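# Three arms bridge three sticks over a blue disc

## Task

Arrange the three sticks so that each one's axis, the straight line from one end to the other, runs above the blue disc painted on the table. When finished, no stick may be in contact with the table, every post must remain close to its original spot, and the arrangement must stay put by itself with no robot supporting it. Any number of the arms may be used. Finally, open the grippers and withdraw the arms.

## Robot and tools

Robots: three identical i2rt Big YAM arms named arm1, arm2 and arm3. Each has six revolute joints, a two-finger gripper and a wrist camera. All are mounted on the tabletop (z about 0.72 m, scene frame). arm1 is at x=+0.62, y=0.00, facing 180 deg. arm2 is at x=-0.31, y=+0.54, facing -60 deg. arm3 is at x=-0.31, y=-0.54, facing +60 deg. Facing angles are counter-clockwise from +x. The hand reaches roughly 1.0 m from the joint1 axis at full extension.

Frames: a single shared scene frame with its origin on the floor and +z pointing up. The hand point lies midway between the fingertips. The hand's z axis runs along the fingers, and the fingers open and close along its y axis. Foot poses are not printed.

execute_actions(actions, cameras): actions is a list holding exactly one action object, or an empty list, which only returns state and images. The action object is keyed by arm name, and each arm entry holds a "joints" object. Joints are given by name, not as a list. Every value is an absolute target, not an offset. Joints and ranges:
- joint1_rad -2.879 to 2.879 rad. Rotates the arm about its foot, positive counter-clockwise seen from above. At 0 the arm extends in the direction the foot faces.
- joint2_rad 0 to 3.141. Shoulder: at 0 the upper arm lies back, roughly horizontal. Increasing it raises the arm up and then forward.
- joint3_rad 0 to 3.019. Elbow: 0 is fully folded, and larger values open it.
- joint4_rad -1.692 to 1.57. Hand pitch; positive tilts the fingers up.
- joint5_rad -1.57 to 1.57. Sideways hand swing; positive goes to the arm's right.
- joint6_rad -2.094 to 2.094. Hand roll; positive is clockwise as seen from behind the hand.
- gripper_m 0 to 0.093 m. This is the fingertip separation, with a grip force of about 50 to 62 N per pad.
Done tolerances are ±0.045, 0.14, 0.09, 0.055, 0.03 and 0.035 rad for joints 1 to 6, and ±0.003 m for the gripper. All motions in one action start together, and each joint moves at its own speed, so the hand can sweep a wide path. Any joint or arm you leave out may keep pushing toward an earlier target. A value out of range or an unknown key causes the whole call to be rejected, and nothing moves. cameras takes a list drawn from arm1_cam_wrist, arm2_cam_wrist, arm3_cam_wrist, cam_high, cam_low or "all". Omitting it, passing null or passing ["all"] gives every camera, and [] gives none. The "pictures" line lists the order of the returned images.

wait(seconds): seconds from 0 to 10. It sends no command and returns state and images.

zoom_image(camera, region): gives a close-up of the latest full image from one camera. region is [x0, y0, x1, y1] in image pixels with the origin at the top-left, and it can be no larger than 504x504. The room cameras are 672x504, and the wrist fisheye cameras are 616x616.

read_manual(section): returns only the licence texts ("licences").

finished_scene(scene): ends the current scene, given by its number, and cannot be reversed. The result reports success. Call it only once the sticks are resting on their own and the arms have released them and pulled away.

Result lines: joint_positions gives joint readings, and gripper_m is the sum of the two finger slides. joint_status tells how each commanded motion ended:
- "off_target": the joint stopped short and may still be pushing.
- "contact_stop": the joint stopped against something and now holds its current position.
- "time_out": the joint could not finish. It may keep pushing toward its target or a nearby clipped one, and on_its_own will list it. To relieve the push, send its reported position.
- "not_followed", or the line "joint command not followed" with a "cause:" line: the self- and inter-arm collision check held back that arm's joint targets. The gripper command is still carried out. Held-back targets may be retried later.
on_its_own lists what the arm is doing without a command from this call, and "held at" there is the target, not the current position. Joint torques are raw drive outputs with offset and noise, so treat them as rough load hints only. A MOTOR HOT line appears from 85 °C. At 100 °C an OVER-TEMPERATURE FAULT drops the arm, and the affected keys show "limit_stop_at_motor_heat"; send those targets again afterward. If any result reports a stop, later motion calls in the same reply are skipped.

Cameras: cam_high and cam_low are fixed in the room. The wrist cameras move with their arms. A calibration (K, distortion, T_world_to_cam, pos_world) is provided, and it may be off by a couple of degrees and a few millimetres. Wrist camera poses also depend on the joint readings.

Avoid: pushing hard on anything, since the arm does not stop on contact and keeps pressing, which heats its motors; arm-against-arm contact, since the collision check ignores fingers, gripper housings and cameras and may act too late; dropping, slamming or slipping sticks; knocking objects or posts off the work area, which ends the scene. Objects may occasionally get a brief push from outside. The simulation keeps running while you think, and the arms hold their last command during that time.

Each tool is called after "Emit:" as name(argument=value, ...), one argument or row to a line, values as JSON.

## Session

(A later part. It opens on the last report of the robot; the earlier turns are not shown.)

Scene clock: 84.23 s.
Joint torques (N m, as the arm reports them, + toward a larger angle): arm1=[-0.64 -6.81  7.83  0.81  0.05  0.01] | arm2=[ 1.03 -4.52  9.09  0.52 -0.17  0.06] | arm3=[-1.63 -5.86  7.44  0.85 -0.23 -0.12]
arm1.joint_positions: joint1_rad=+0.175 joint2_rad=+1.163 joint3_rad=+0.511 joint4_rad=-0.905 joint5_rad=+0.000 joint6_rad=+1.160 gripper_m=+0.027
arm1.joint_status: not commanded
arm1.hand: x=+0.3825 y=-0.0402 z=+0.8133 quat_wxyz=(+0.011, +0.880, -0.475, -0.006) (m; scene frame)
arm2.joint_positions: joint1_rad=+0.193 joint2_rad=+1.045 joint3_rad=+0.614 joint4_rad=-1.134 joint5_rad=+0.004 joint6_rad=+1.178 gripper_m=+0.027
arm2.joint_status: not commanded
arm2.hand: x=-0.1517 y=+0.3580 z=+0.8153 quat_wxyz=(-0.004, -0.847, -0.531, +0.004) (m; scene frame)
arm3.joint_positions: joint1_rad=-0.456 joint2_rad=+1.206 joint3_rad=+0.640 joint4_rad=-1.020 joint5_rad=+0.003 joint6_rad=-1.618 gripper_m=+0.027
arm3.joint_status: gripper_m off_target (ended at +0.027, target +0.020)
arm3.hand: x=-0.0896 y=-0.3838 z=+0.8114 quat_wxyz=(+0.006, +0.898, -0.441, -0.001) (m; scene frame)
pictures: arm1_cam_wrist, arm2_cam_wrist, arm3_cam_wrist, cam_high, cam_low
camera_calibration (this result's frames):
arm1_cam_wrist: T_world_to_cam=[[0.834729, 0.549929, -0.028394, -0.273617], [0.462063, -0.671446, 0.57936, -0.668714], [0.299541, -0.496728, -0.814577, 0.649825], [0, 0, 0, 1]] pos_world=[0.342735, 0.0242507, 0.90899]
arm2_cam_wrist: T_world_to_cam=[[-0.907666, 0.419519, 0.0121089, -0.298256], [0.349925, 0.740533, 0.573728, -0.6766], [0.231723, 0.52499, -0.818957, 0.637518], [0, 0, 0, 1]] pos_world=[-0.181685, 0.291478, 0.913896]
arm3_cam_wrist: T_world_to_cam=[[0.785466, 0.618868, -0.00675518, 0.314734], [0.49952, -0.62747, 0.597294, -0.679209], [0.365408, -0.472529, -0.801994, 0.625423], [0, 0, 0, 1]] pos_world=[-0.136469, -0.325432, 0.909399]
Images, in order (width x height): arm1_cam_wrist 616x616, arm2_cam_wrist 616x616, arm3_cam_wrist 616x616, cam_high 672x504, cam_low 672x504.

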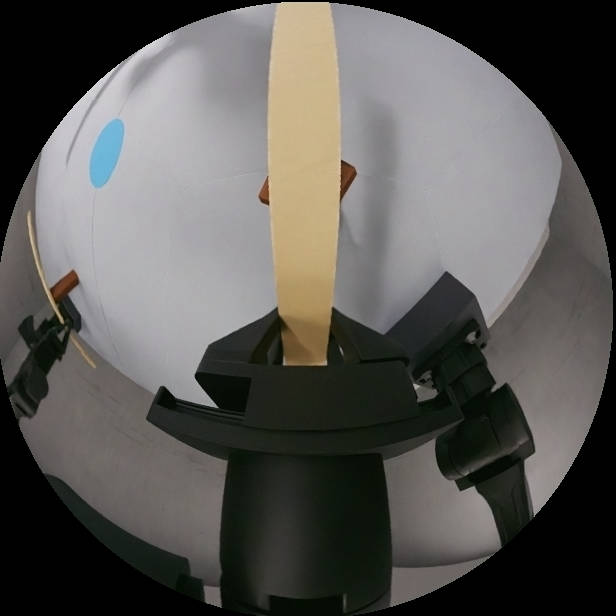

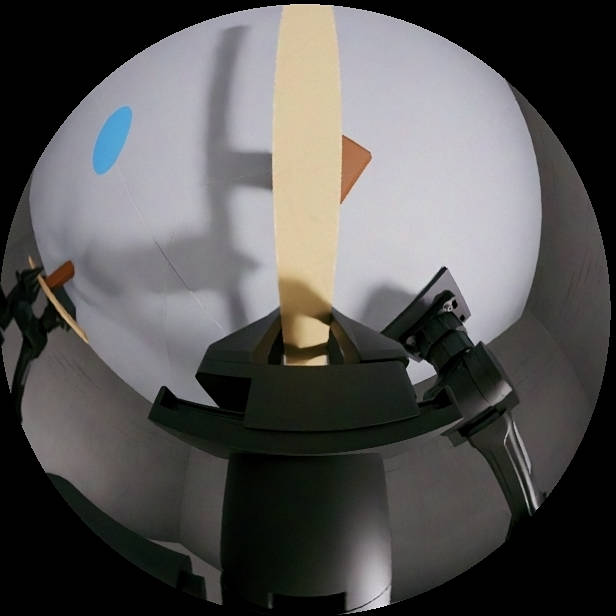

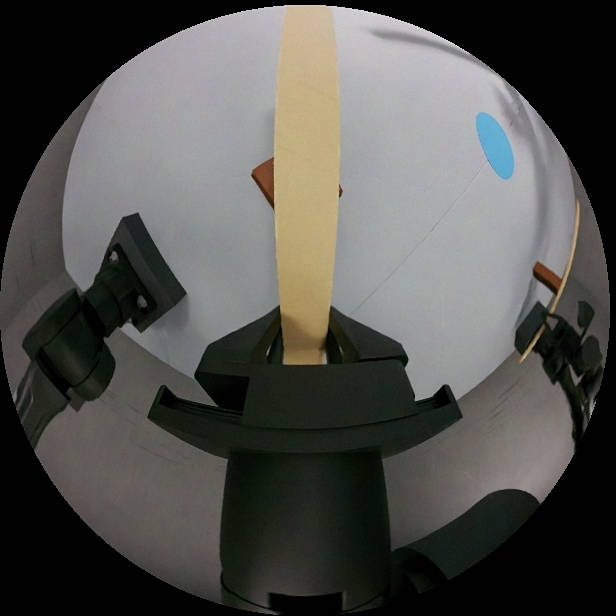

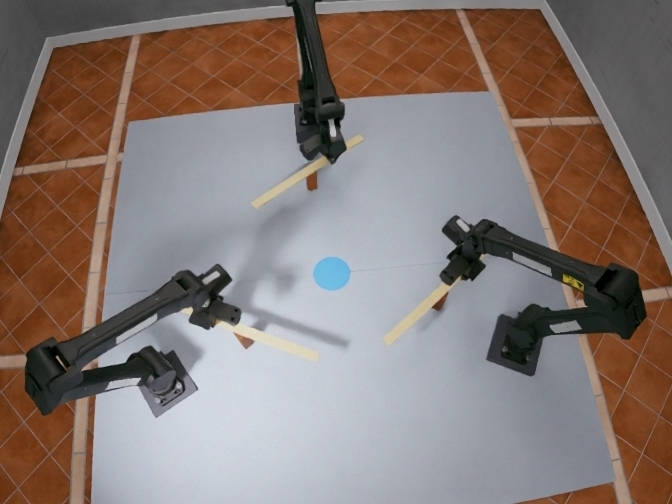

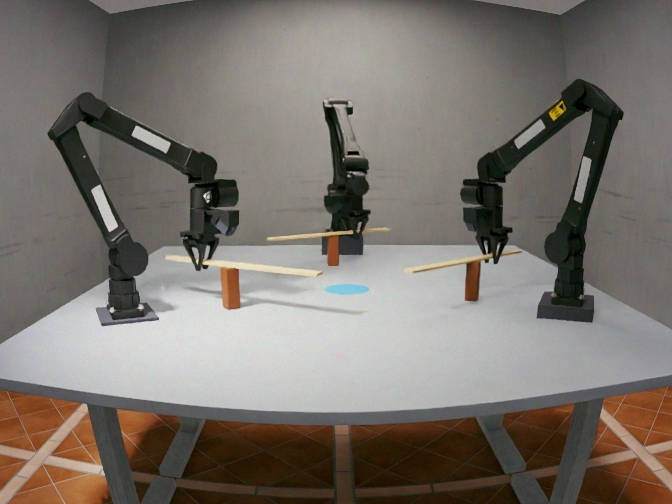

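Emit:
execute_actions(
  actions=[
    {"arm1":{"joints":{"joint2_rad":1.08,"joint3_rad":0.595,"joint4_rad":-0.895}},"arm2":{"joints":{"joint2_rad":0.968,"joint3_rad":0.70,"joint4_rad":-1.103}},"arm3":{"joints":{"joint2_rad":1.01,"joint3_rad":0.635,"joint4_rad":-1.008}}},
  ],
  cameras=["cam_low"],
)

Emit:
execute_actions(
  actions=[
    {"arm1":{"joints":{"joint1_rad":-0.105,"joint6_rad":-0.125}},"arm2":{"joints":{"joint1_rad":-0.125,"joint6_rad":-0.096}},"arm3":{"joints":{"joint1_rad":-0.148,"joint6_rad":-0.12}}},
  ],
)

Scene clock: 103.87 s.
Joint torques (N m, as the arm reports them, + toward a larger angle): arm1=[-0.61 -5.57 12.38  0.99  0.05 -0.01] | arm2=[ 1.14 -4.1  12.01  0.77 -0.12  0.05] | arm3=[-1.19 -4.22  9.24  1.01 -0.17 -0.08]
arm1.joint_positions: joint1_rad=+0.175 joint2_rad=+1.077 joint3_rad=+0.554 joint4_rad=-0.904 joint5_rad=+0.000 joint6_rad=+1.160 gripper_m=+0.027
arm1.joint_status: all done
arm1.hand: x=+0.3558 y=-0.0445 z=+0.8483 quat_wxyz=(+0.051, +0.877, -0.474, -0.057) (m; scene frame)
arm2.joint_positions: joint1_rad=+0.193 joint2_rad=+0.970 joint3_rad=+0.656 joint4_rad=-1.115 joint5_rad=+0.002 joint6_rad=+1.179 gripper_m=+0.027
arm2.joint_status: all done
arm2.hand: x=-0.1362 y=+0.3410 z=+0.8486 quat_wxyz=(-0.071, -0.845, -0.529, -0.008) (m; scene frame)
arm3.joint_positions: joint1_rad=-0.456 joint2_rad=+1.001 joint3_rad=+0.640 joint4_rad=-1.016 joint5_rad=+0.003 joint6_rad=-1.618 gripper_m=+0.027
arm3.joint_status: all done
arm3.hand: x=-0.0811 y=-0.3778 z=+0.8634 quat_wxyz=(-0.085, +0.893, -0.439, +0.049) (m; scene frame)
pictures: cam_low
Images, in order (width x height): cam_low 672x504.

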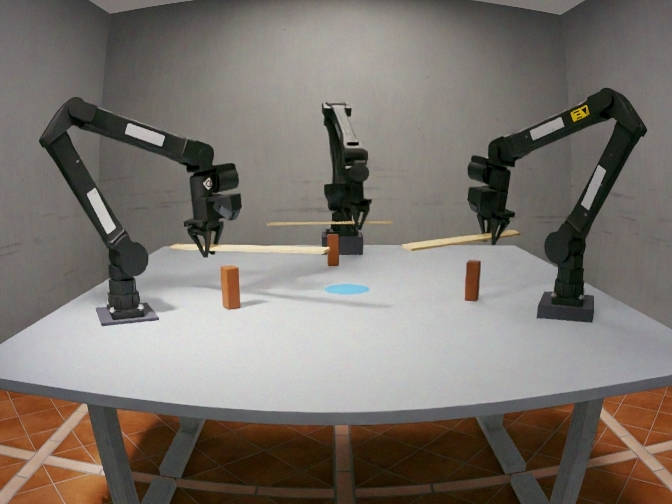

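Scene clock: 106.00 s.
Joint torques (N m, as the arm reports them, + toward a larger angle): arm1=[-1.4  -5.82 12.47  1.03 -0.02 -0.01] | arm2=[ 0.18 -4.34 12.06  0.8  -0.12 -0.14] | arm3=[-0.75 -3.51  9.02  1.39 -0.08  0.31]
arm1.joint_positions: joint1_rad=-0.102 joint2_rad=+1.077 joint3_rad=+0.554 joint4_rad=-0.904 joint5_rad=-0.001 joint6_rad=-0.117 gripper_m=+0.027
arm1.joint_status: all done
arm1.hand: x=+0.3535 y=+0.0295 z=+0.8475 quat_wxyz=(-0.002, +0.997, +0.005, -0.075) (m; scene frame)
arm2.joint_positions: joint1_rad=-0.120 joint2_rad=+0.970 joint3_rad=+0.656 joint4_rad=-1.115 joint5_rad=+0.000 joint6_rad=-0.083 gripper_m=+0.027
arm2.joint_status: all done
arm2.hand: x=-0.2048 y=+0.2973 z=+0.8490 quat_wxyz=(-0.057, -0.510, -0.857, +0.044) (m; scene frame)
arm3.joint_positions: joint1_rad=-0.153 joint2_rad=+1.001 joint3_rad=+0.640 joint4_rad=-1.016 joint5_rad=+0.003 joint6_rad=-0.138 gripper_m=+0.027
arm3.joint_status: all done
arm3.hand: x=-0.1391 y=-0.3167 z=+0.8633 quat_wxyz=(-0.092, +0.499, -0.861, -0.035) (m; scene frame)
pictures: arm1_cam_wrist, arm2_cam_wrist, arm3_cam_wrist, cam_high, cam_low
camera_calibration (this result's frames):
arm1_cam_wrist: T_world_to_cam=[[-0.0114534, 0.999934, 0.00117799, -0.0259103], [0.892708, 0.00969448, 0.450531, -0.691411], [0.45049, 0.00621172, -0.89276, 0.719061], [0, 0, 0, 1]] pos_world=[0.293002, 0.0281449, 0.953482]
arm2_cam_wrist: T_world_to_cam=[[-0.871476, -0.48927, 0.0338233, -0.0621991], [-0.421058, 0.781774, 0.459935, -0.705975], [-0.251475, 0.38658, -0.887308, 0.70946], [0, 0, 0, 1]] pos_world=[-0.173051, 0.247218, 0.956316]
arm3_cam_wrist: T_world_to_cam=[[0.870186, -0.491177, 0.0390083, -0.0668375], [-0.458698, -0.778644, 0.428147, -0.678453], [-0.179922, -0.39046, -0.902867, 0.754049], [0, 0, 0, 1]] pos_world=[-0.117374, -0.266676, 0.97389]
Images, in order (width x height): arm1_cam_wrist 616x616, arm2_cam_wrist 616x616, arm3_cam_wrist 616x616, cam_high 672x504, cam_low 672x504.

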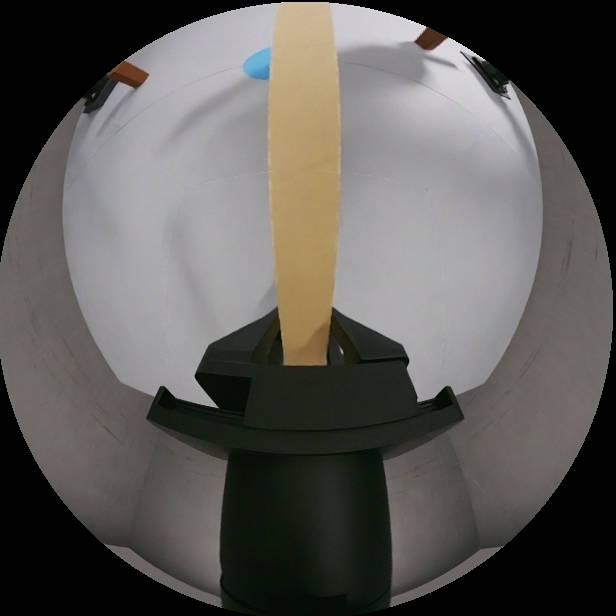

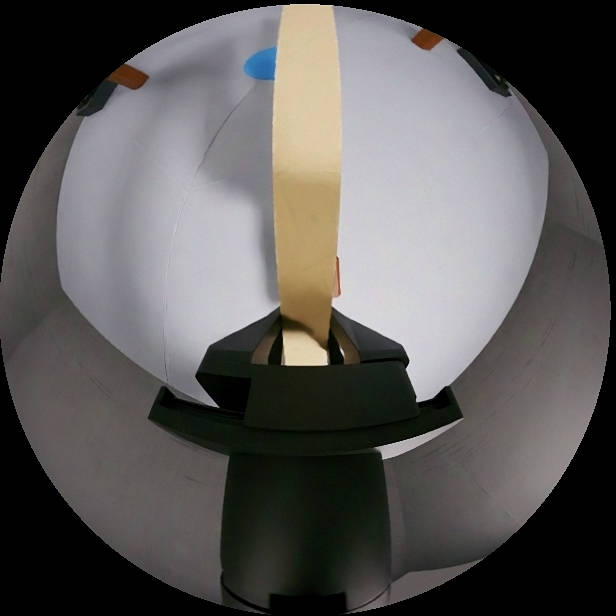

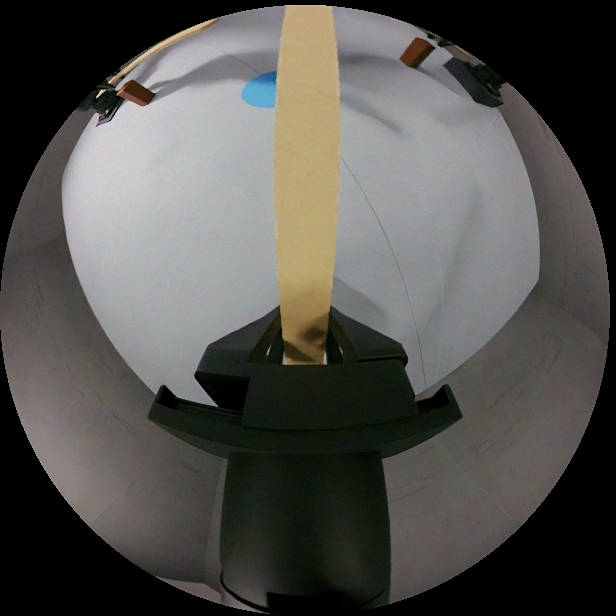

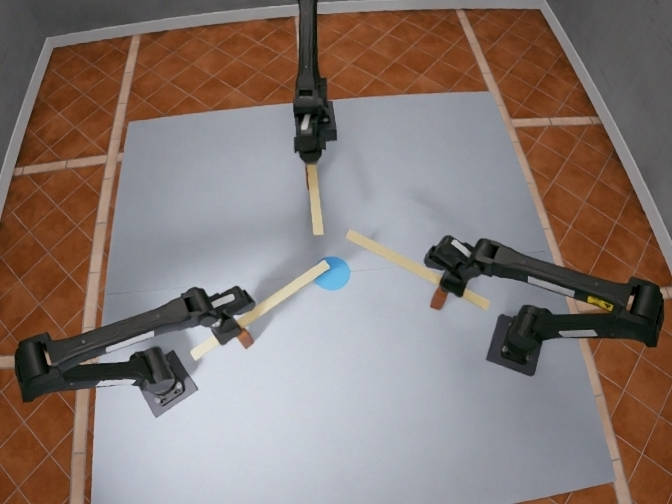

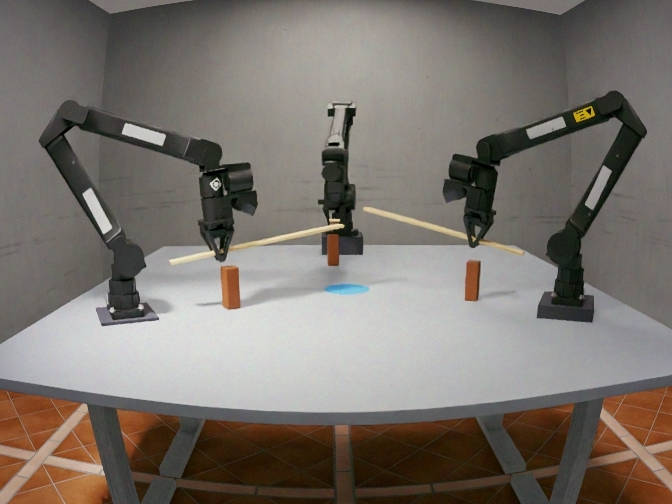

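Emit:
execute_actions(
  actions=[
    {"arm1":{"joints":{"joint1_rad":-0.082,"joint2_rad":1.25,"joint3_rad":0.754,"joint4_rad":-0.848,"joint6_rad":-0.09}},"arm2":{"joints":{"joint1_rad":-0.114,"joint2_rad":1.142,"joint3_rad":0.844,"joint4_rad":-1.043}},"arm3":{"joints":{"joint1_rad":-0.125,"joint2_rad":1.185,"joint3_rad":0.79,"joint4_rad":-0.95,"joint6_rad":-0.095}}},
  ],
  cameras=["cam_high","cam_low"],
)

Emit:
zoom_image(
  camera="cam_low",
  region=[240, 170, 440, 310],
)

Scene clock: 114.43 s.
Joint torques (N m, as the arm reports them, + toward a larger angle): arm1=[-0.37 -9.43 12.19  1.03 -0.02  0.16] | arm2=[ 1.   -7.56 11.8   0.73 -0.12 -0.14] | arm3=[-0.94 -7.85 13.02  0.96 -0.07  0.22]
arm1.joint_positions: joint1_rad=-0.090 joint2_rad=+1.250 joint3_rad=+0.717 joint4_rad=-0.855 joint5_rad=-0.001 joint6_rad=-0.097 gripper_m=+0.027
arm1.joint_status: all done
arm1.hand: x=+0.2816 y=+0.0330 z=+0.8609 quat_wxyz=(-0.003, +0.996, +0.001, -0.094) (m; scene frame)
arm2.joint_positions: joint1_rad=-0.120 joint2_rad=+1.144 joint3_rad=+0.804 joint4_rad=-1.051 joint5_rad=+0.000 joint6_rad=-0.083 gripper_m=+0.027
arm2.joint_status: all done
arm2.hand: x=-0.1770 y=+0.2343 z=+0.8631 quat_wxyz=(-0.073, -0.509, -0.856, +0.055) (m; scene frame)
arm3.joint_positions: joint1_rad=-0.136 joint2_rad=+1.184 joint3_rad=+0.746 joint4_rad=-0.957 joint5_rad=+0.003 joint6_rad=-0.113 gripper_m=+0.027
arm3.joint_status: all done
arm3.hand: x=-0.1122 y=-0.2724 z=+0.8562 quat_wxyz=(-0.083, +0.497, -0.863, -0.033) (m; scene frame)
pictures: cam_high, cam_low
Images, in order (width x height): cam_high 672x504, cam_low 672x504.

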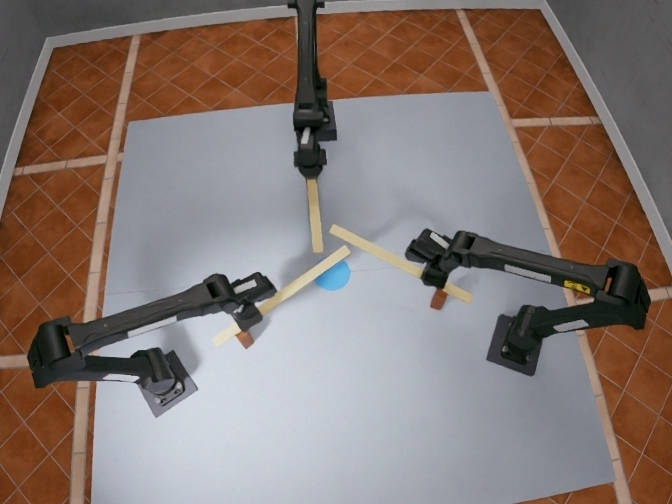

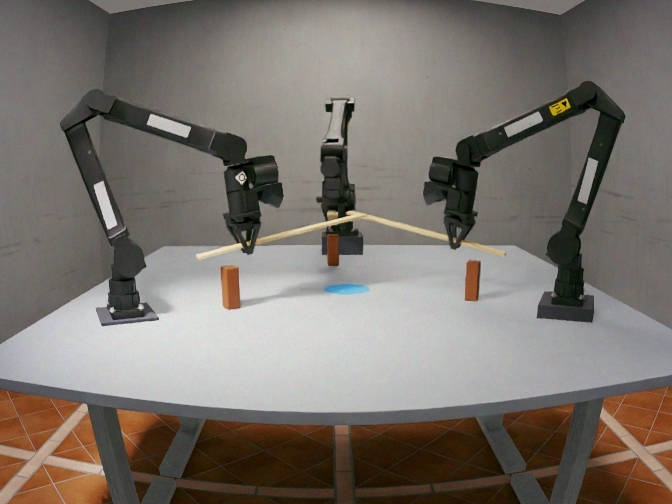

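Region (240, 170, 440, 310) of cam_low's 672x504 image, scaled by 2.520, with more detail than that image has; it fills the top 353 rows of this view, and the rest is white.

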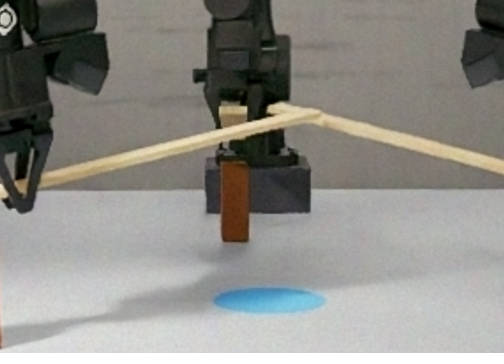

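Emit:
execute_actions(
  actions=[
    {"arm1":{"joints":{"joint1_rad":-0.064,"joint2_rad":1.40,"joint3_rad":0.887,"joint4_rad":-0.84,"joint6_rad":-0.075}},"arm2":{"joints":{"joint1_rad":-0.10,"joint2_rad":1.298,"joint3_rad":0.966,"joint4_rad":-1.017}},"arm3":{"joints":{"joint1_rad":-0.103,"joint2_rad":1.339,"joint3_rad":0.922,"joint4_rad":-0.932,"joint6_rad":-0.078}}},
  ],
)

Emit:
zoom_image(
  camera="cam_high",
  region=[210, 160, 480, 360],
)

Emit:
zoom_image(
  camera="cam_low",
  region=[190, 170, 510, 320],
)

Scene clock: 121.50 s.
Joint torques (N m, as the arm reports them, + toward a larger angle): arm1=[ -0.48 -12.2   12.25   1.01  -0.02   0.16] | arm2=[  1.25 -10.34  11.79   0.73  -0.12  -0.13] | arm3=[ 0.3  -9.75 12.87  1.35 -0.1   0.21]
arm1.joint_positions: joint1_rad=-0.071 joint2_rad=+1.400 joint3_rad=+0.847 joint4_rad=-0.847 joint5_rad=-0.001 joint6_rad=-0.082 gripper_m=+0.027
arm1.joint_status: all done
arm1.hand: x=+0.2305 y=+0.0302 z=+0.8583 quat_wxyz=(-0.001, +0.996, +0.003, -0.089) (m; scene frame)
arm2.joint_positions: joint1_rad=-0.109 joint2_rad=+1.302 joint3_rad=+0.924 joint4_rad=-1.025 joint5_rad=+0.000 joint6_rad=-0.083 gripper_m=+0.027
arm2.joint_status: all done
arm2.hand: x=-0.1522 y=+0.1885 z=+0.8596 quat_wxyz=(-0.068, -0.505, -0.859, +0.051) (m; scene frame)
arm3.joint_positions: joint1_rad=-0.112 joint2_rad=+1.336 joint3_rad=+0.882 joint4_rad=-0.937 joint5_rad=+0.003 joint6_rad=-0.095 gripper_m=+0.027
arm3.joint_status: all done
arm3.hand: x=-0.0858 y=-0.2218 z=+0.8592 quat_wxyz=(-0.084, +0.498, -0.862, -0.036) (m; scene frame)
pictures: arm1_cam_wrist, arm2_cam_wrist, arm3_cam_wrist, cam_high, cam_low
camera_calibration (this result's frames):
arm1_cam_wrist: T_world_to_cam=[[-0.00855779, 0.999962, -0.0016364, -0.0263604], [0.904419, 0.00843817, 0.426562, -0.568565], [0.42656, 0.00217044, -0.904457, 0.799793], [0, 0, 0, 1]] pos_world=[0.172836, 0.0294211, 0.965863]
arm2_cam_wrist: T_world_to_cam=[[-0.865758, -0.499131, 0.0364963, -0.0695327], [-0.435384, 0.787131, 0.436882, -0.587002], [-0.246789, 0.362344, -0.898778, 0.789338], [0, 0, 0, 1]] pos_world=[-0.12097, 0.141329, 0.968428]
arm3_cam_wrist: T_world_to_cam=[[0.869542, -0.492985, 0.0293472, -0.0586304], [-0.454325, -0.775226, 0.438876, -0.586497], [-0.193609, -0.394955, -0.898068, 0.79076], [0, 0, 0, 1]] pos_world=[-0.0623806, -0.171257, 0.969276]
Images, in order (width x height): arm1_cam_wrist 616x616, arm2_cam_wrist 616x616, arm3_cam_wrist 616x616, cam_high 672x504, cam_low 672x504.

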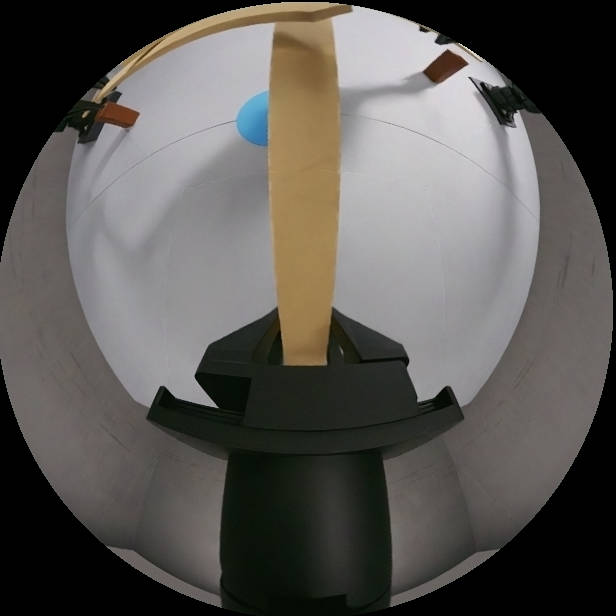

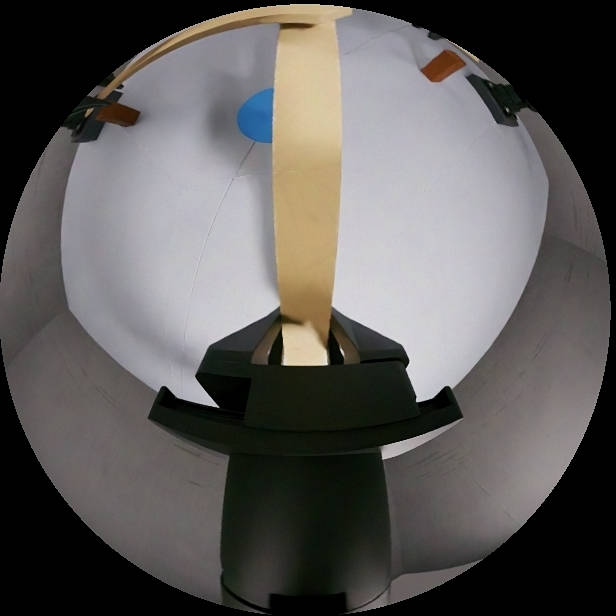

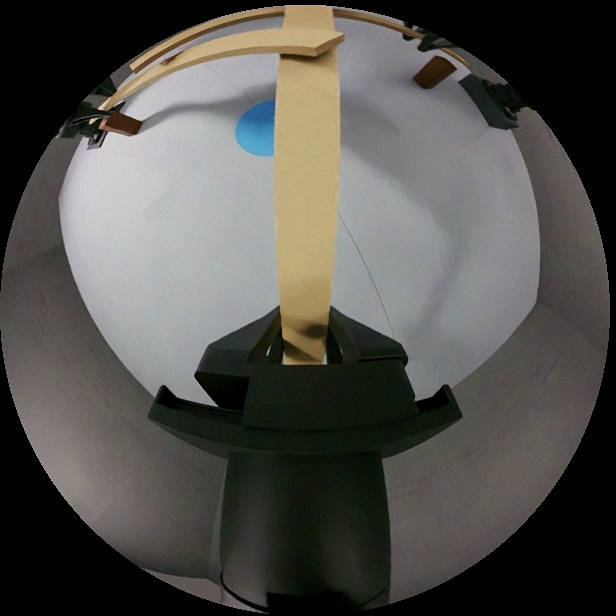

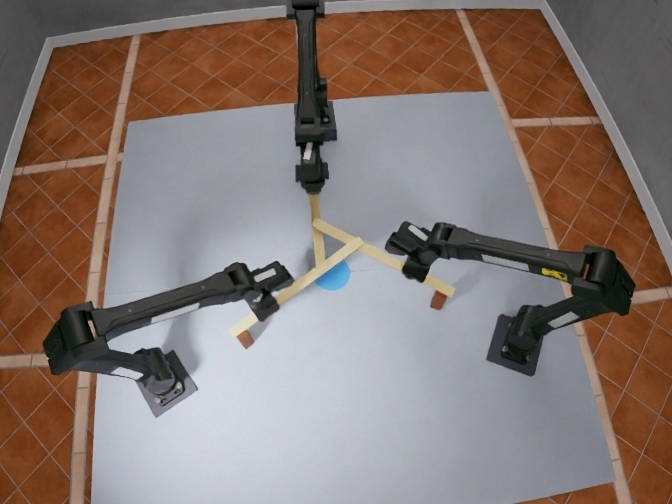

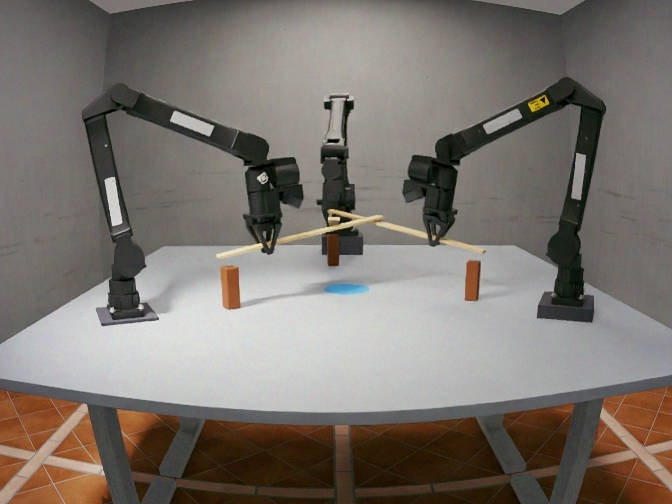

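Region (210, 160, 480, 360) of cam_high's 672x504 image, scaled by 1.867, with more detail than that image has; it fills the top 373 rows of this view, and the rest is white.

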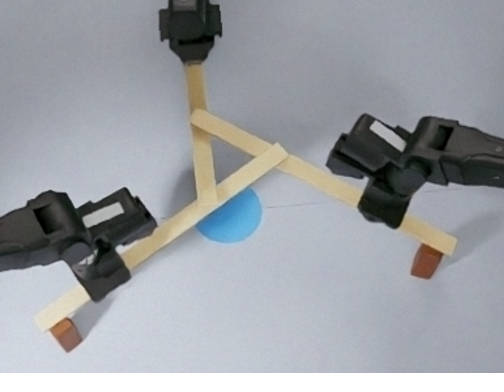

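Region (190, 170, 510, 320) of cam_low's 672x504 image, scaled by 1.575, with more detail than that image has; it fills the top 236 rows of this view, and the rest is white.

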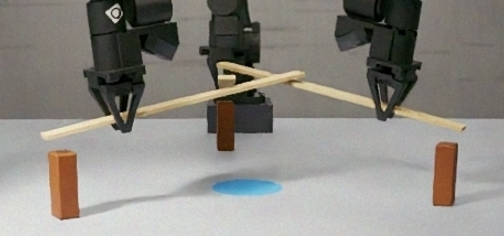

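Emit:
execute_actions(
  actions=[
    {"arm1":{"joints":{"joint1_rad":-0.054,"joint2_rad":1.474,"joint3_rad":0.86,"joint4_rad":-0.811,"joint6_rad":-0.115}},"arm2":{"joints":{"joint1_rad":-0.09,"joint2_rad":1.36,"joint3_rad":0.926,"joint4_rad":-0.988,"joint6_rad":-0.121}},"arm3":{"joints":{"joint1_rad":-0.093,"joint2_rad":1.408,"joint3_rad":0.864,"joint4_rad":-0.903,"joint6_rad":-0.135}}},
  ],
)

Emit:
zoom_image(
  camera="cam_high",
  region=[210, 160, 480, 360],
)

Emit:
zoom_image(
  camera="cam_low",
  region=[190, 190, 350, 310],
)

Emit:
zoom_image(
  camera="cam_low",
  region=[340, 190, 500, 310],
)

Scene clock: 131.50 s.
Joint torques (N m, as the arm reports them, + toward a larger angle): arm1=[ -0.34 -12.66   9.5    1.06  -0.04  -0.12] | arm2=[  1.31 -11.2    8.78   0.78  -0.11  -0.2 ] | arm3=[ 0.04 -9.69  8.28  1.41 -0.12 -0.13]
arm1.joint_positions: joint1_rad=-0.062 joint2_rad=+1.472 joint3_rad=+0.847 joint4_rad=-0.820 joint5_rad=+0.000 joint6_rad=-0.099 gripper_m=+0.027
arm1.joint_status: all done
arm1.hand: x=+0.2288 y=+0.0266 z=+0.8326 quat_wxyz=(+0.000, +0.998, +0.017, -0.066) (m; scene frame)
arm2.joint_positions: joint1_rad=-0.100 joint2_rad=+1.363 joint3_rad=+0.918 joint4_rad=-1.001 joint5_rad=+0.000 joint6_rad=-0.101 gripper_m=+0.027
arm2.joint_status: all done
arm2.hand: x=-0.1478 y=+0.1872 z=+0.8359 quat_wxyz=(-0.050, -0.494, -0.867, +0.039) (m; scene frame)
arm3.joint_positions: joint1_rad=-0.105 joint2_rad=+1.404 joint3_rad=+0.869 joint4_rad=-0.912 joint5_rad=+0.003 joint6_rad=-0.111 gripper_m=+0.027
arm3.joint_status: all done
arm3.hand: x=-0.0892 y=-0.2222 z=+0.8300 quat_wxyz=(-0.059, +0.510, -0.858, -0.024) (m; scene frame)
pictures: arm1_cam_wrist, arm2_cam_wrist, arm3_cam_wrist, cam_high, cam_low
camera_calibration (this result's frames):
arm1_cam_wrist: T_world_to_cam=[[-0.0349975, 0.999385, -0.00236712, -0.0160979], [0.8835, 0.0320463, 0.467334, -0.585837], [0.467122, 0.0142642, -0.884078, 0.75073], [0, 0, 0, 1]] pos_world=[0.166341, 0.0241533, 0.937447]
arm2_cam_wrist: T_world_to_cam=[[-0.851778, -0.52277, 0.0344256, -0.0573261], [-0.446156, 0.758253, 0.475392, -0.602091], [-0.274624, 0.389569, -0.8791, 0.743879], [0, 0, 0, 1]] pos_world=[-0.113169, 0.136776, 0.942147]
arm3_cam_wrist: T_world_to_cam=[[0.881452, -0.47158, 0.025605, -0.0460597], [-0.422337, -0.762826, 0.48962, -0.612082], [-0.211363, -0.442391, -0.87156, 0.72956], [0, 0, 0, 1]] pos_world=[-0.0637039, -0.165883, 0.936722]
Images, in order (width x height): arm1_cam_wrist 616x616, arm2_cam_wrist 616x616, arm3_cam_wrist 616x616, cam_high 672x504, cam_low 672x504.

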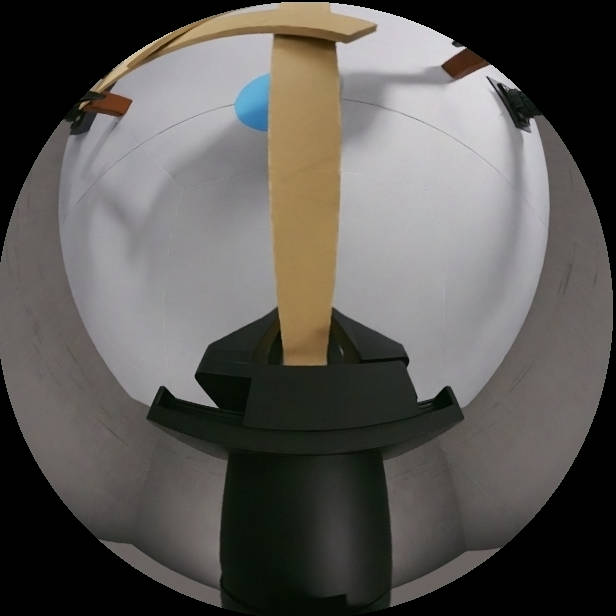

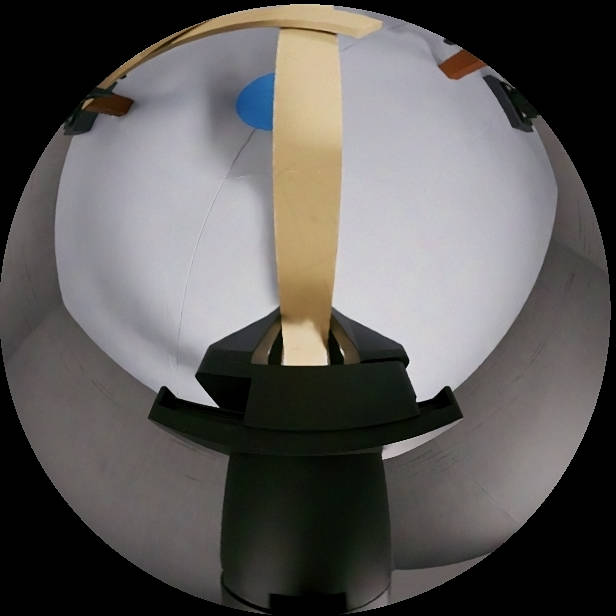

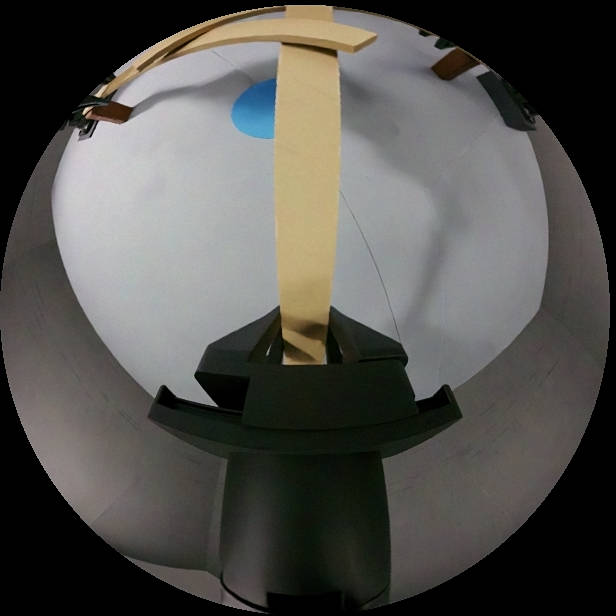

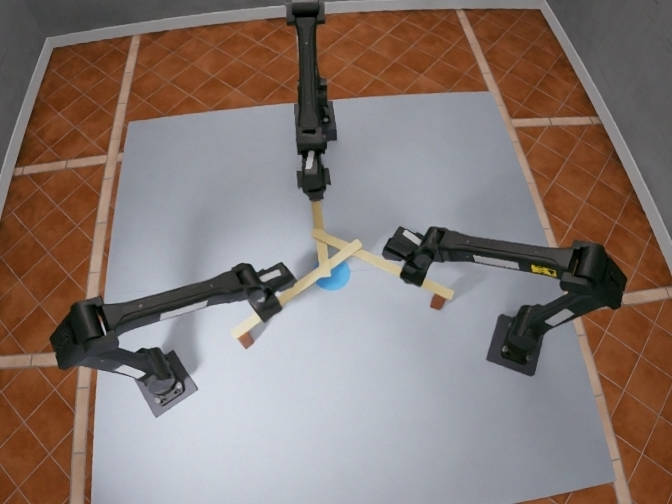

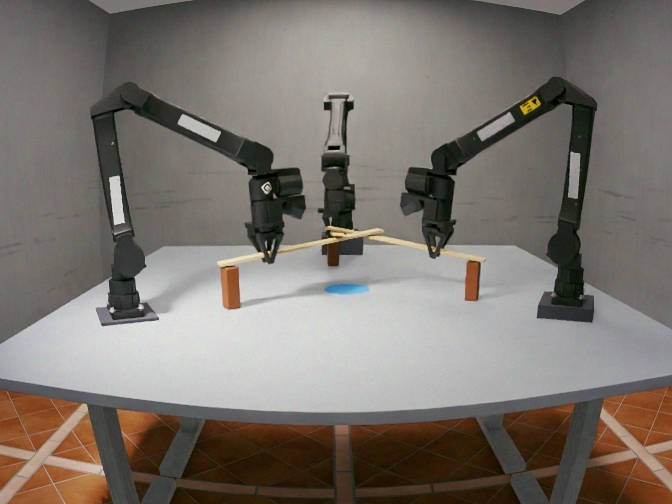

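Region (210, 160, 480, 360) of cam_high's 672x504 image, scaled by 1.867, with more detail than that image has; it fills the top 373 rows of this view, and the rest is white.

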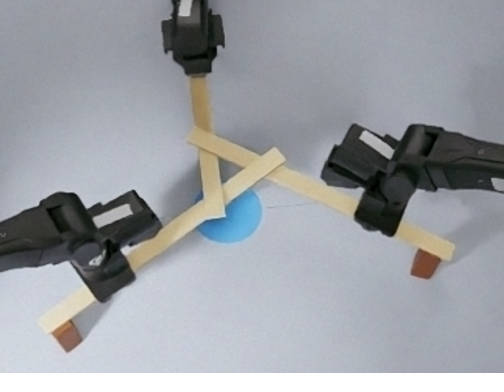

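Region (190, 190, 350, 310) of cam_low's 672x504 image, scaled by 3.150, with more detail than that image has; it fills the top 378 rows of this view, and the rest is white.

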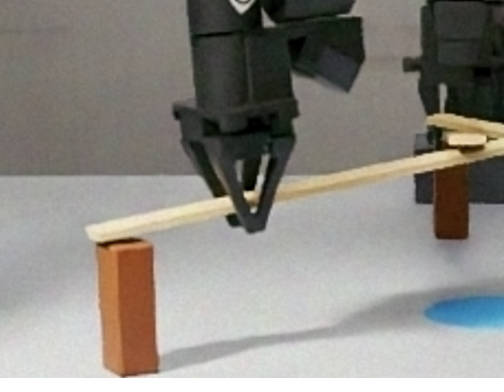

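Region (340, 190, 500, 310) of cam_low's 672x504 image, scaled by 3.150, with more detail than that image has; it fills the top 378 rows of this view, and the rest is white.

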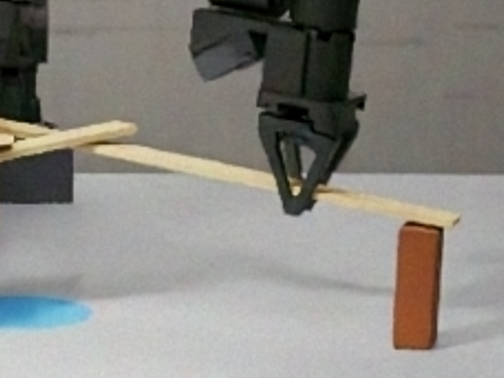

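Emit:
execute_actions(
  actions=[
    {"arm1":{"joints":{"joint2_rad":1.488}},"arm2":{"joints":{"joint2_rad":1.378}},"arm3":{"joints":{"joint2_rad":1.42}}},
  ],
  cameras=["cam_high","cam_low"],
)

Emit:
zoom_image(
  camera="cam_high",
  region=[215, 290, 295, 360],
)

Emit:
zoom_image(
  camera="cam_high",
  region=[400, 260, 480, 330],
)

Emit:
zoom_image(
  camera="cam_low",
  region=[290, 200, 410, 280],
)

Scene clock: 137.07 s.
Joint torques (N m, as the arm reports them, + toward a larger angle): arm1=[ -0.3  -11.67   9.54   1.03  -0.04  -0.11] | arm2=[ 1.36 -9.64  8.79  0.78 -0.12 -0.19] | arm3=[ 0.35 -8.11  8.2   1.05 -0.13 -0.14]
arm1.joint_positions: joint1_rad=-0.062 joint2_rad=+1.473 joint3_rad=+0.847 joint4_rad=-0.820 joint5_rad=+0.000 joint6_rad=-0.099 gripper_m=+0.027
arm1.joint_status: all done
arm1.hand: x=+0.2288 y=+0.0266 z=+0.8323 quat_wxyz=(+0.000, +0.998, +0.017, -0.065) (m; scene frame)
arm2.joint_positions: joint1_rad=-0.100 joint2_rad=+1.365 joint3_rad=+0.918 joint4_rad=-1.001 joint5_rad=+0.000 joint6_rad=-0.101 gripper_m=+0.027
arm2.joint_status: all done
arm2.hand: x=-0.1478 y=+0.1872 z=+0.8353 quat_wxyz=(-0.050, -0.494, -0.867, +0.038) (m; scene frame)
arm3.joint_positions: joint1_rad=-0.105 joint2_rad=+1.404 joint3_rad=+0.869 joint4_rad=-0.912 joint5_rad=+0.003 joint6_rad=-0.111 gripper_m=+0.027
arm3.joint_status: all done
arm3.hand: x=-0.0892 y=-0.2222 z=+0.8300 quat_wxyz=(-0.059, +0.510, -0.858, -0.024) (m; scene frame)
pictures: cam_high, cam_low
Images, in order (width x height): cam_high 672x504, cam_low 672x504.

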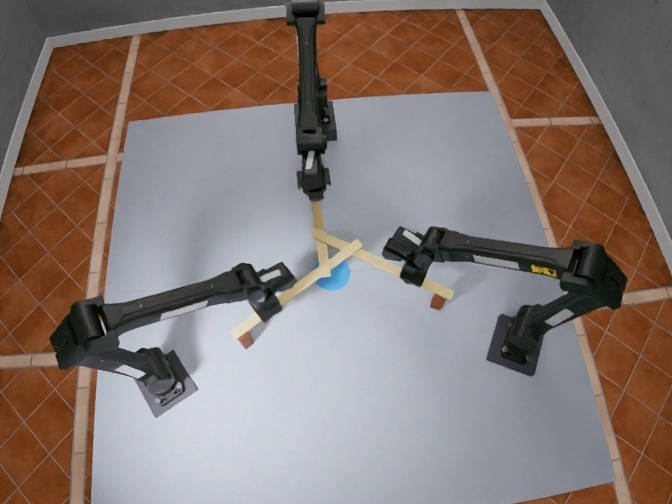

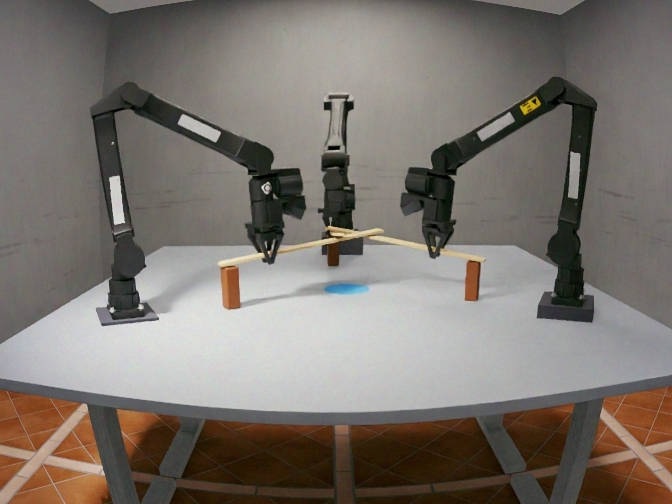

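Region (215, 290, 295, 360) of cam_high's 672x504 image, scaled by 6.300, with more detail than that image has; it fills the top 441 rows of this view, and the rest is white.

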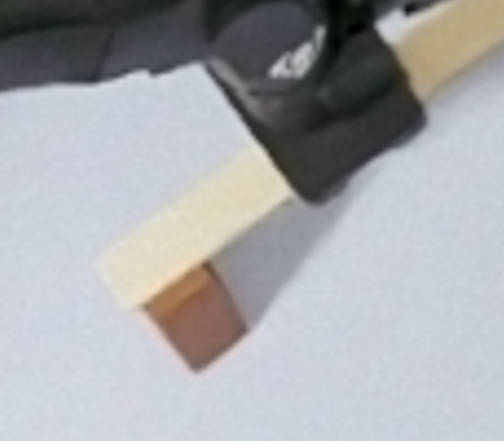

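Region (400, 260, 480, 330) of cam_high's 672x504 image, scaled by 6.300, with more detail than that image has; it fills the top 441 rows of this view, and the rest is white.

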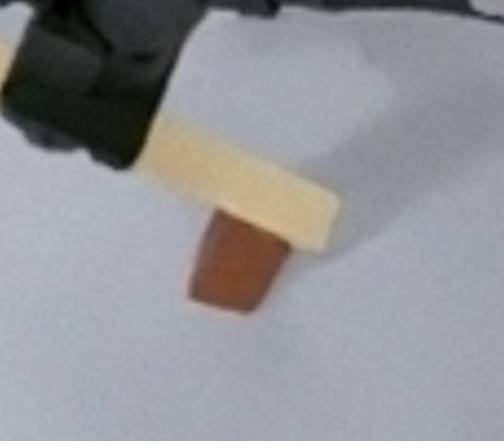

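Region (290, 200, 410, 280) of cam_low's 672x504 image, scaled by 4.200, with more detail than that image has.

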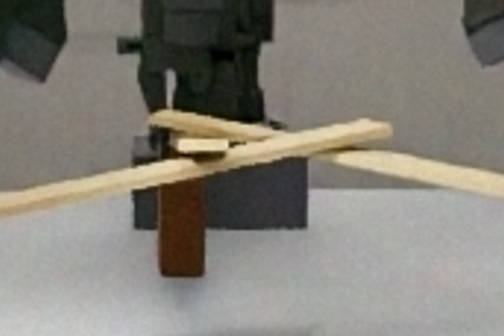

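Emit:
execute_actions(
  actions=[
    {"arm1":{"joints":{"gripper_m":0.055}},"arm2":{"joints":{"gripper_m":0.055}},"arm3":{"joints":{"gripper_m":0.055}}},
  ],
  cameras=["cam_low"],
)

Emit:
execute_actions(
  actions=[
    {"arm1":{"joints":{"joint2_rad":1.0}},"arm2":{"joints":{"joint2_rad":0.9}},"arm3":{"joints":{"joint2_rad":0.95}}},
  ],
  cameras=["cam_high","cam_low"],
)

Emit:
zoom_image(
  camera="cam_high",
  region=[210, 160, 480, 360],
)

Scene clock: 140.07 s.
Joint torques (N m, as the arm reports them, + toward a larger angle): arm1=[ -0.33 -11.64   9.48   1.02  -0.04  -0.01] | arm2=[ 1.36 -9.55  8.76  0.8  -0.13 -0.14] | arm3=[-1.15 -9.24  8.29  1.12 -0.1  -0.08]
arm1.joint_positions: joint1_rad=-0.062 joint2_rad=+1.473 joint3_rad=+0.847 joint4_rad=-0.820 joint5_rad=+0.000 joint6_rad=-0.107 gripper_m=+0.055
arm1.joint_status: all done
arm1.hand: x=+0.2288 y=+0.0266 z=+0.8323 quat_wxyz=(+0.000, +0.998, +0.020, -0.065) (m; scene frame)
arm2.joint_positions: joint1_rad=-0.100 joint2_rad=+1.365 joint3_rad=+0.918 joint4_rad=-1.001 joint5_rad=+0.000 joint6_rad=-0.107 gripper_m=+0.055
arm2.joint_status: all done
arm2.hand: x=-0.1478 y=+0.1872 z=+0.8353 quat_wxyz=(-0.050, -0.491, -0.869, +0.038) (m; scene frame)
arm3.joint_positions: joint1_rad=-0.105 joint2_rad=+1.404 joint3_rad=+0.869 joint4_rad=-0.912 joint5_rad=+0.003 joint6_rad=-0.117 gripper_m=+0.055
arm3.joint_status: all done
arm3.hand: x=-0.0892 y=-0.2222 z=+0.8300 quat_wxyz=(-0.059, +0.512, -0.857, -0.023) (m; scene frame)
pictures: cam_low
Images, in order (width x height): cam_low 672x504.

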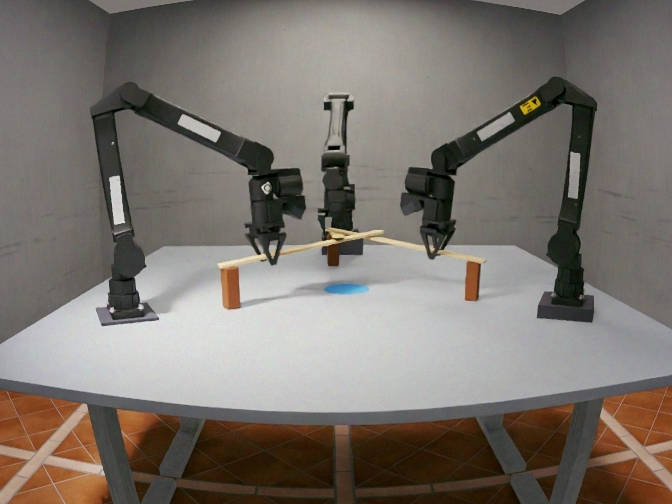

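Scene clock: 141.40 s.
Joint torques (N m, as the arm reports them, + toward a larger angle): arm1=[-0.41 -6.62 12.11  1.8  -0.04 -0.01] | arm2=[ 1.35 -3.85 10.61  1.49 -0.12 -0.14] | arm3=[-1.01 -3.28 10.55  1.72 -0.17 -0.14]
arm1.joint_positions: joint1_rad=-0.062 joint2_rad=+0.991 joint3_rad=+0.847 joint4_rad=-0.820 joint5_rad=+0.000 joint6_rad=-0.107 gripper_m=+0.055
arm1.joint_status: all done
arm1.hand: x=+0.2332 y=+0.0284 z=+1.0134 quat_wxyz=(-0.020, +0.953, +0.018, -0.301) (m; scene frame)
arm2.joint_positions: joint1_rad=-0.100 joint2_rad=+0.892 joint3_rad=+0.916 joint4_rad=-1.001 joint5_rad=+0.000 joint6_rad=-0.108 gripper_m=+0.055
arm2.joint_status: all done
arm2.hand: x=-0.1597 y=+0.2145 z=+1.0024 quat_wxyz=(-0.237, -0.470, -0.832, +0.173) (m; scene frame)
arm3.joint_positions: joint1_rad=-0.105 joint2_rad=+0.937 joint3_rad=+0.869 joint4_rad=-0.911 joint5_rad=+0.003 joint6_rad=-0.117 gripper_m=+0.055
arm3.joint_status: all done
arm3.hand: x=-0.0981 y=-0.2341 z=+0.9993 quat_wxyz=(-0.268, +0.491, -0.821, -0.118) (m; scene frame)
pictures: cam_high, cam_low
Images, in order (width x height): cam_high 672x504, cam_low 672x504.

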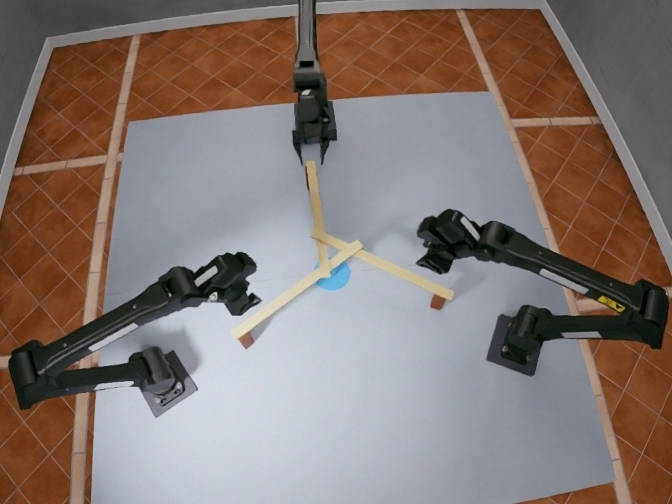

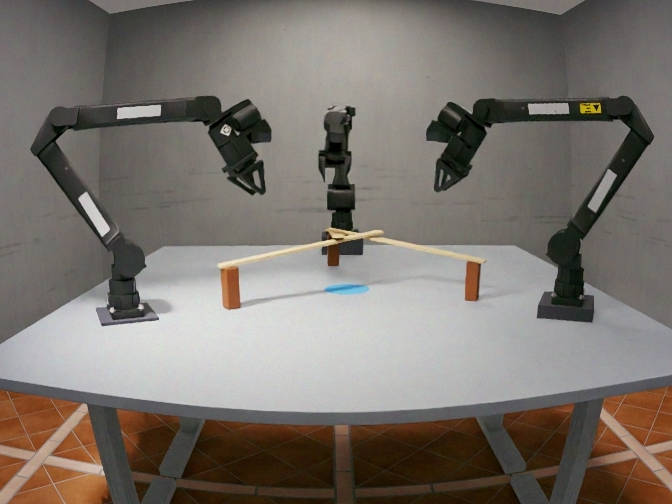

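Region (210, 160, 480, 360) of cam_high's 672x504 image, scaled by 1.867, with more detail than that image has; it fills the top 373 rows of this view, and the rest is white.

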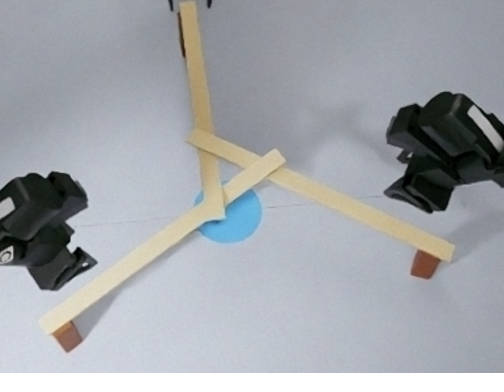

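Emit:
finished_scene(
  scene=1,
)

The scene is finished: the task was done.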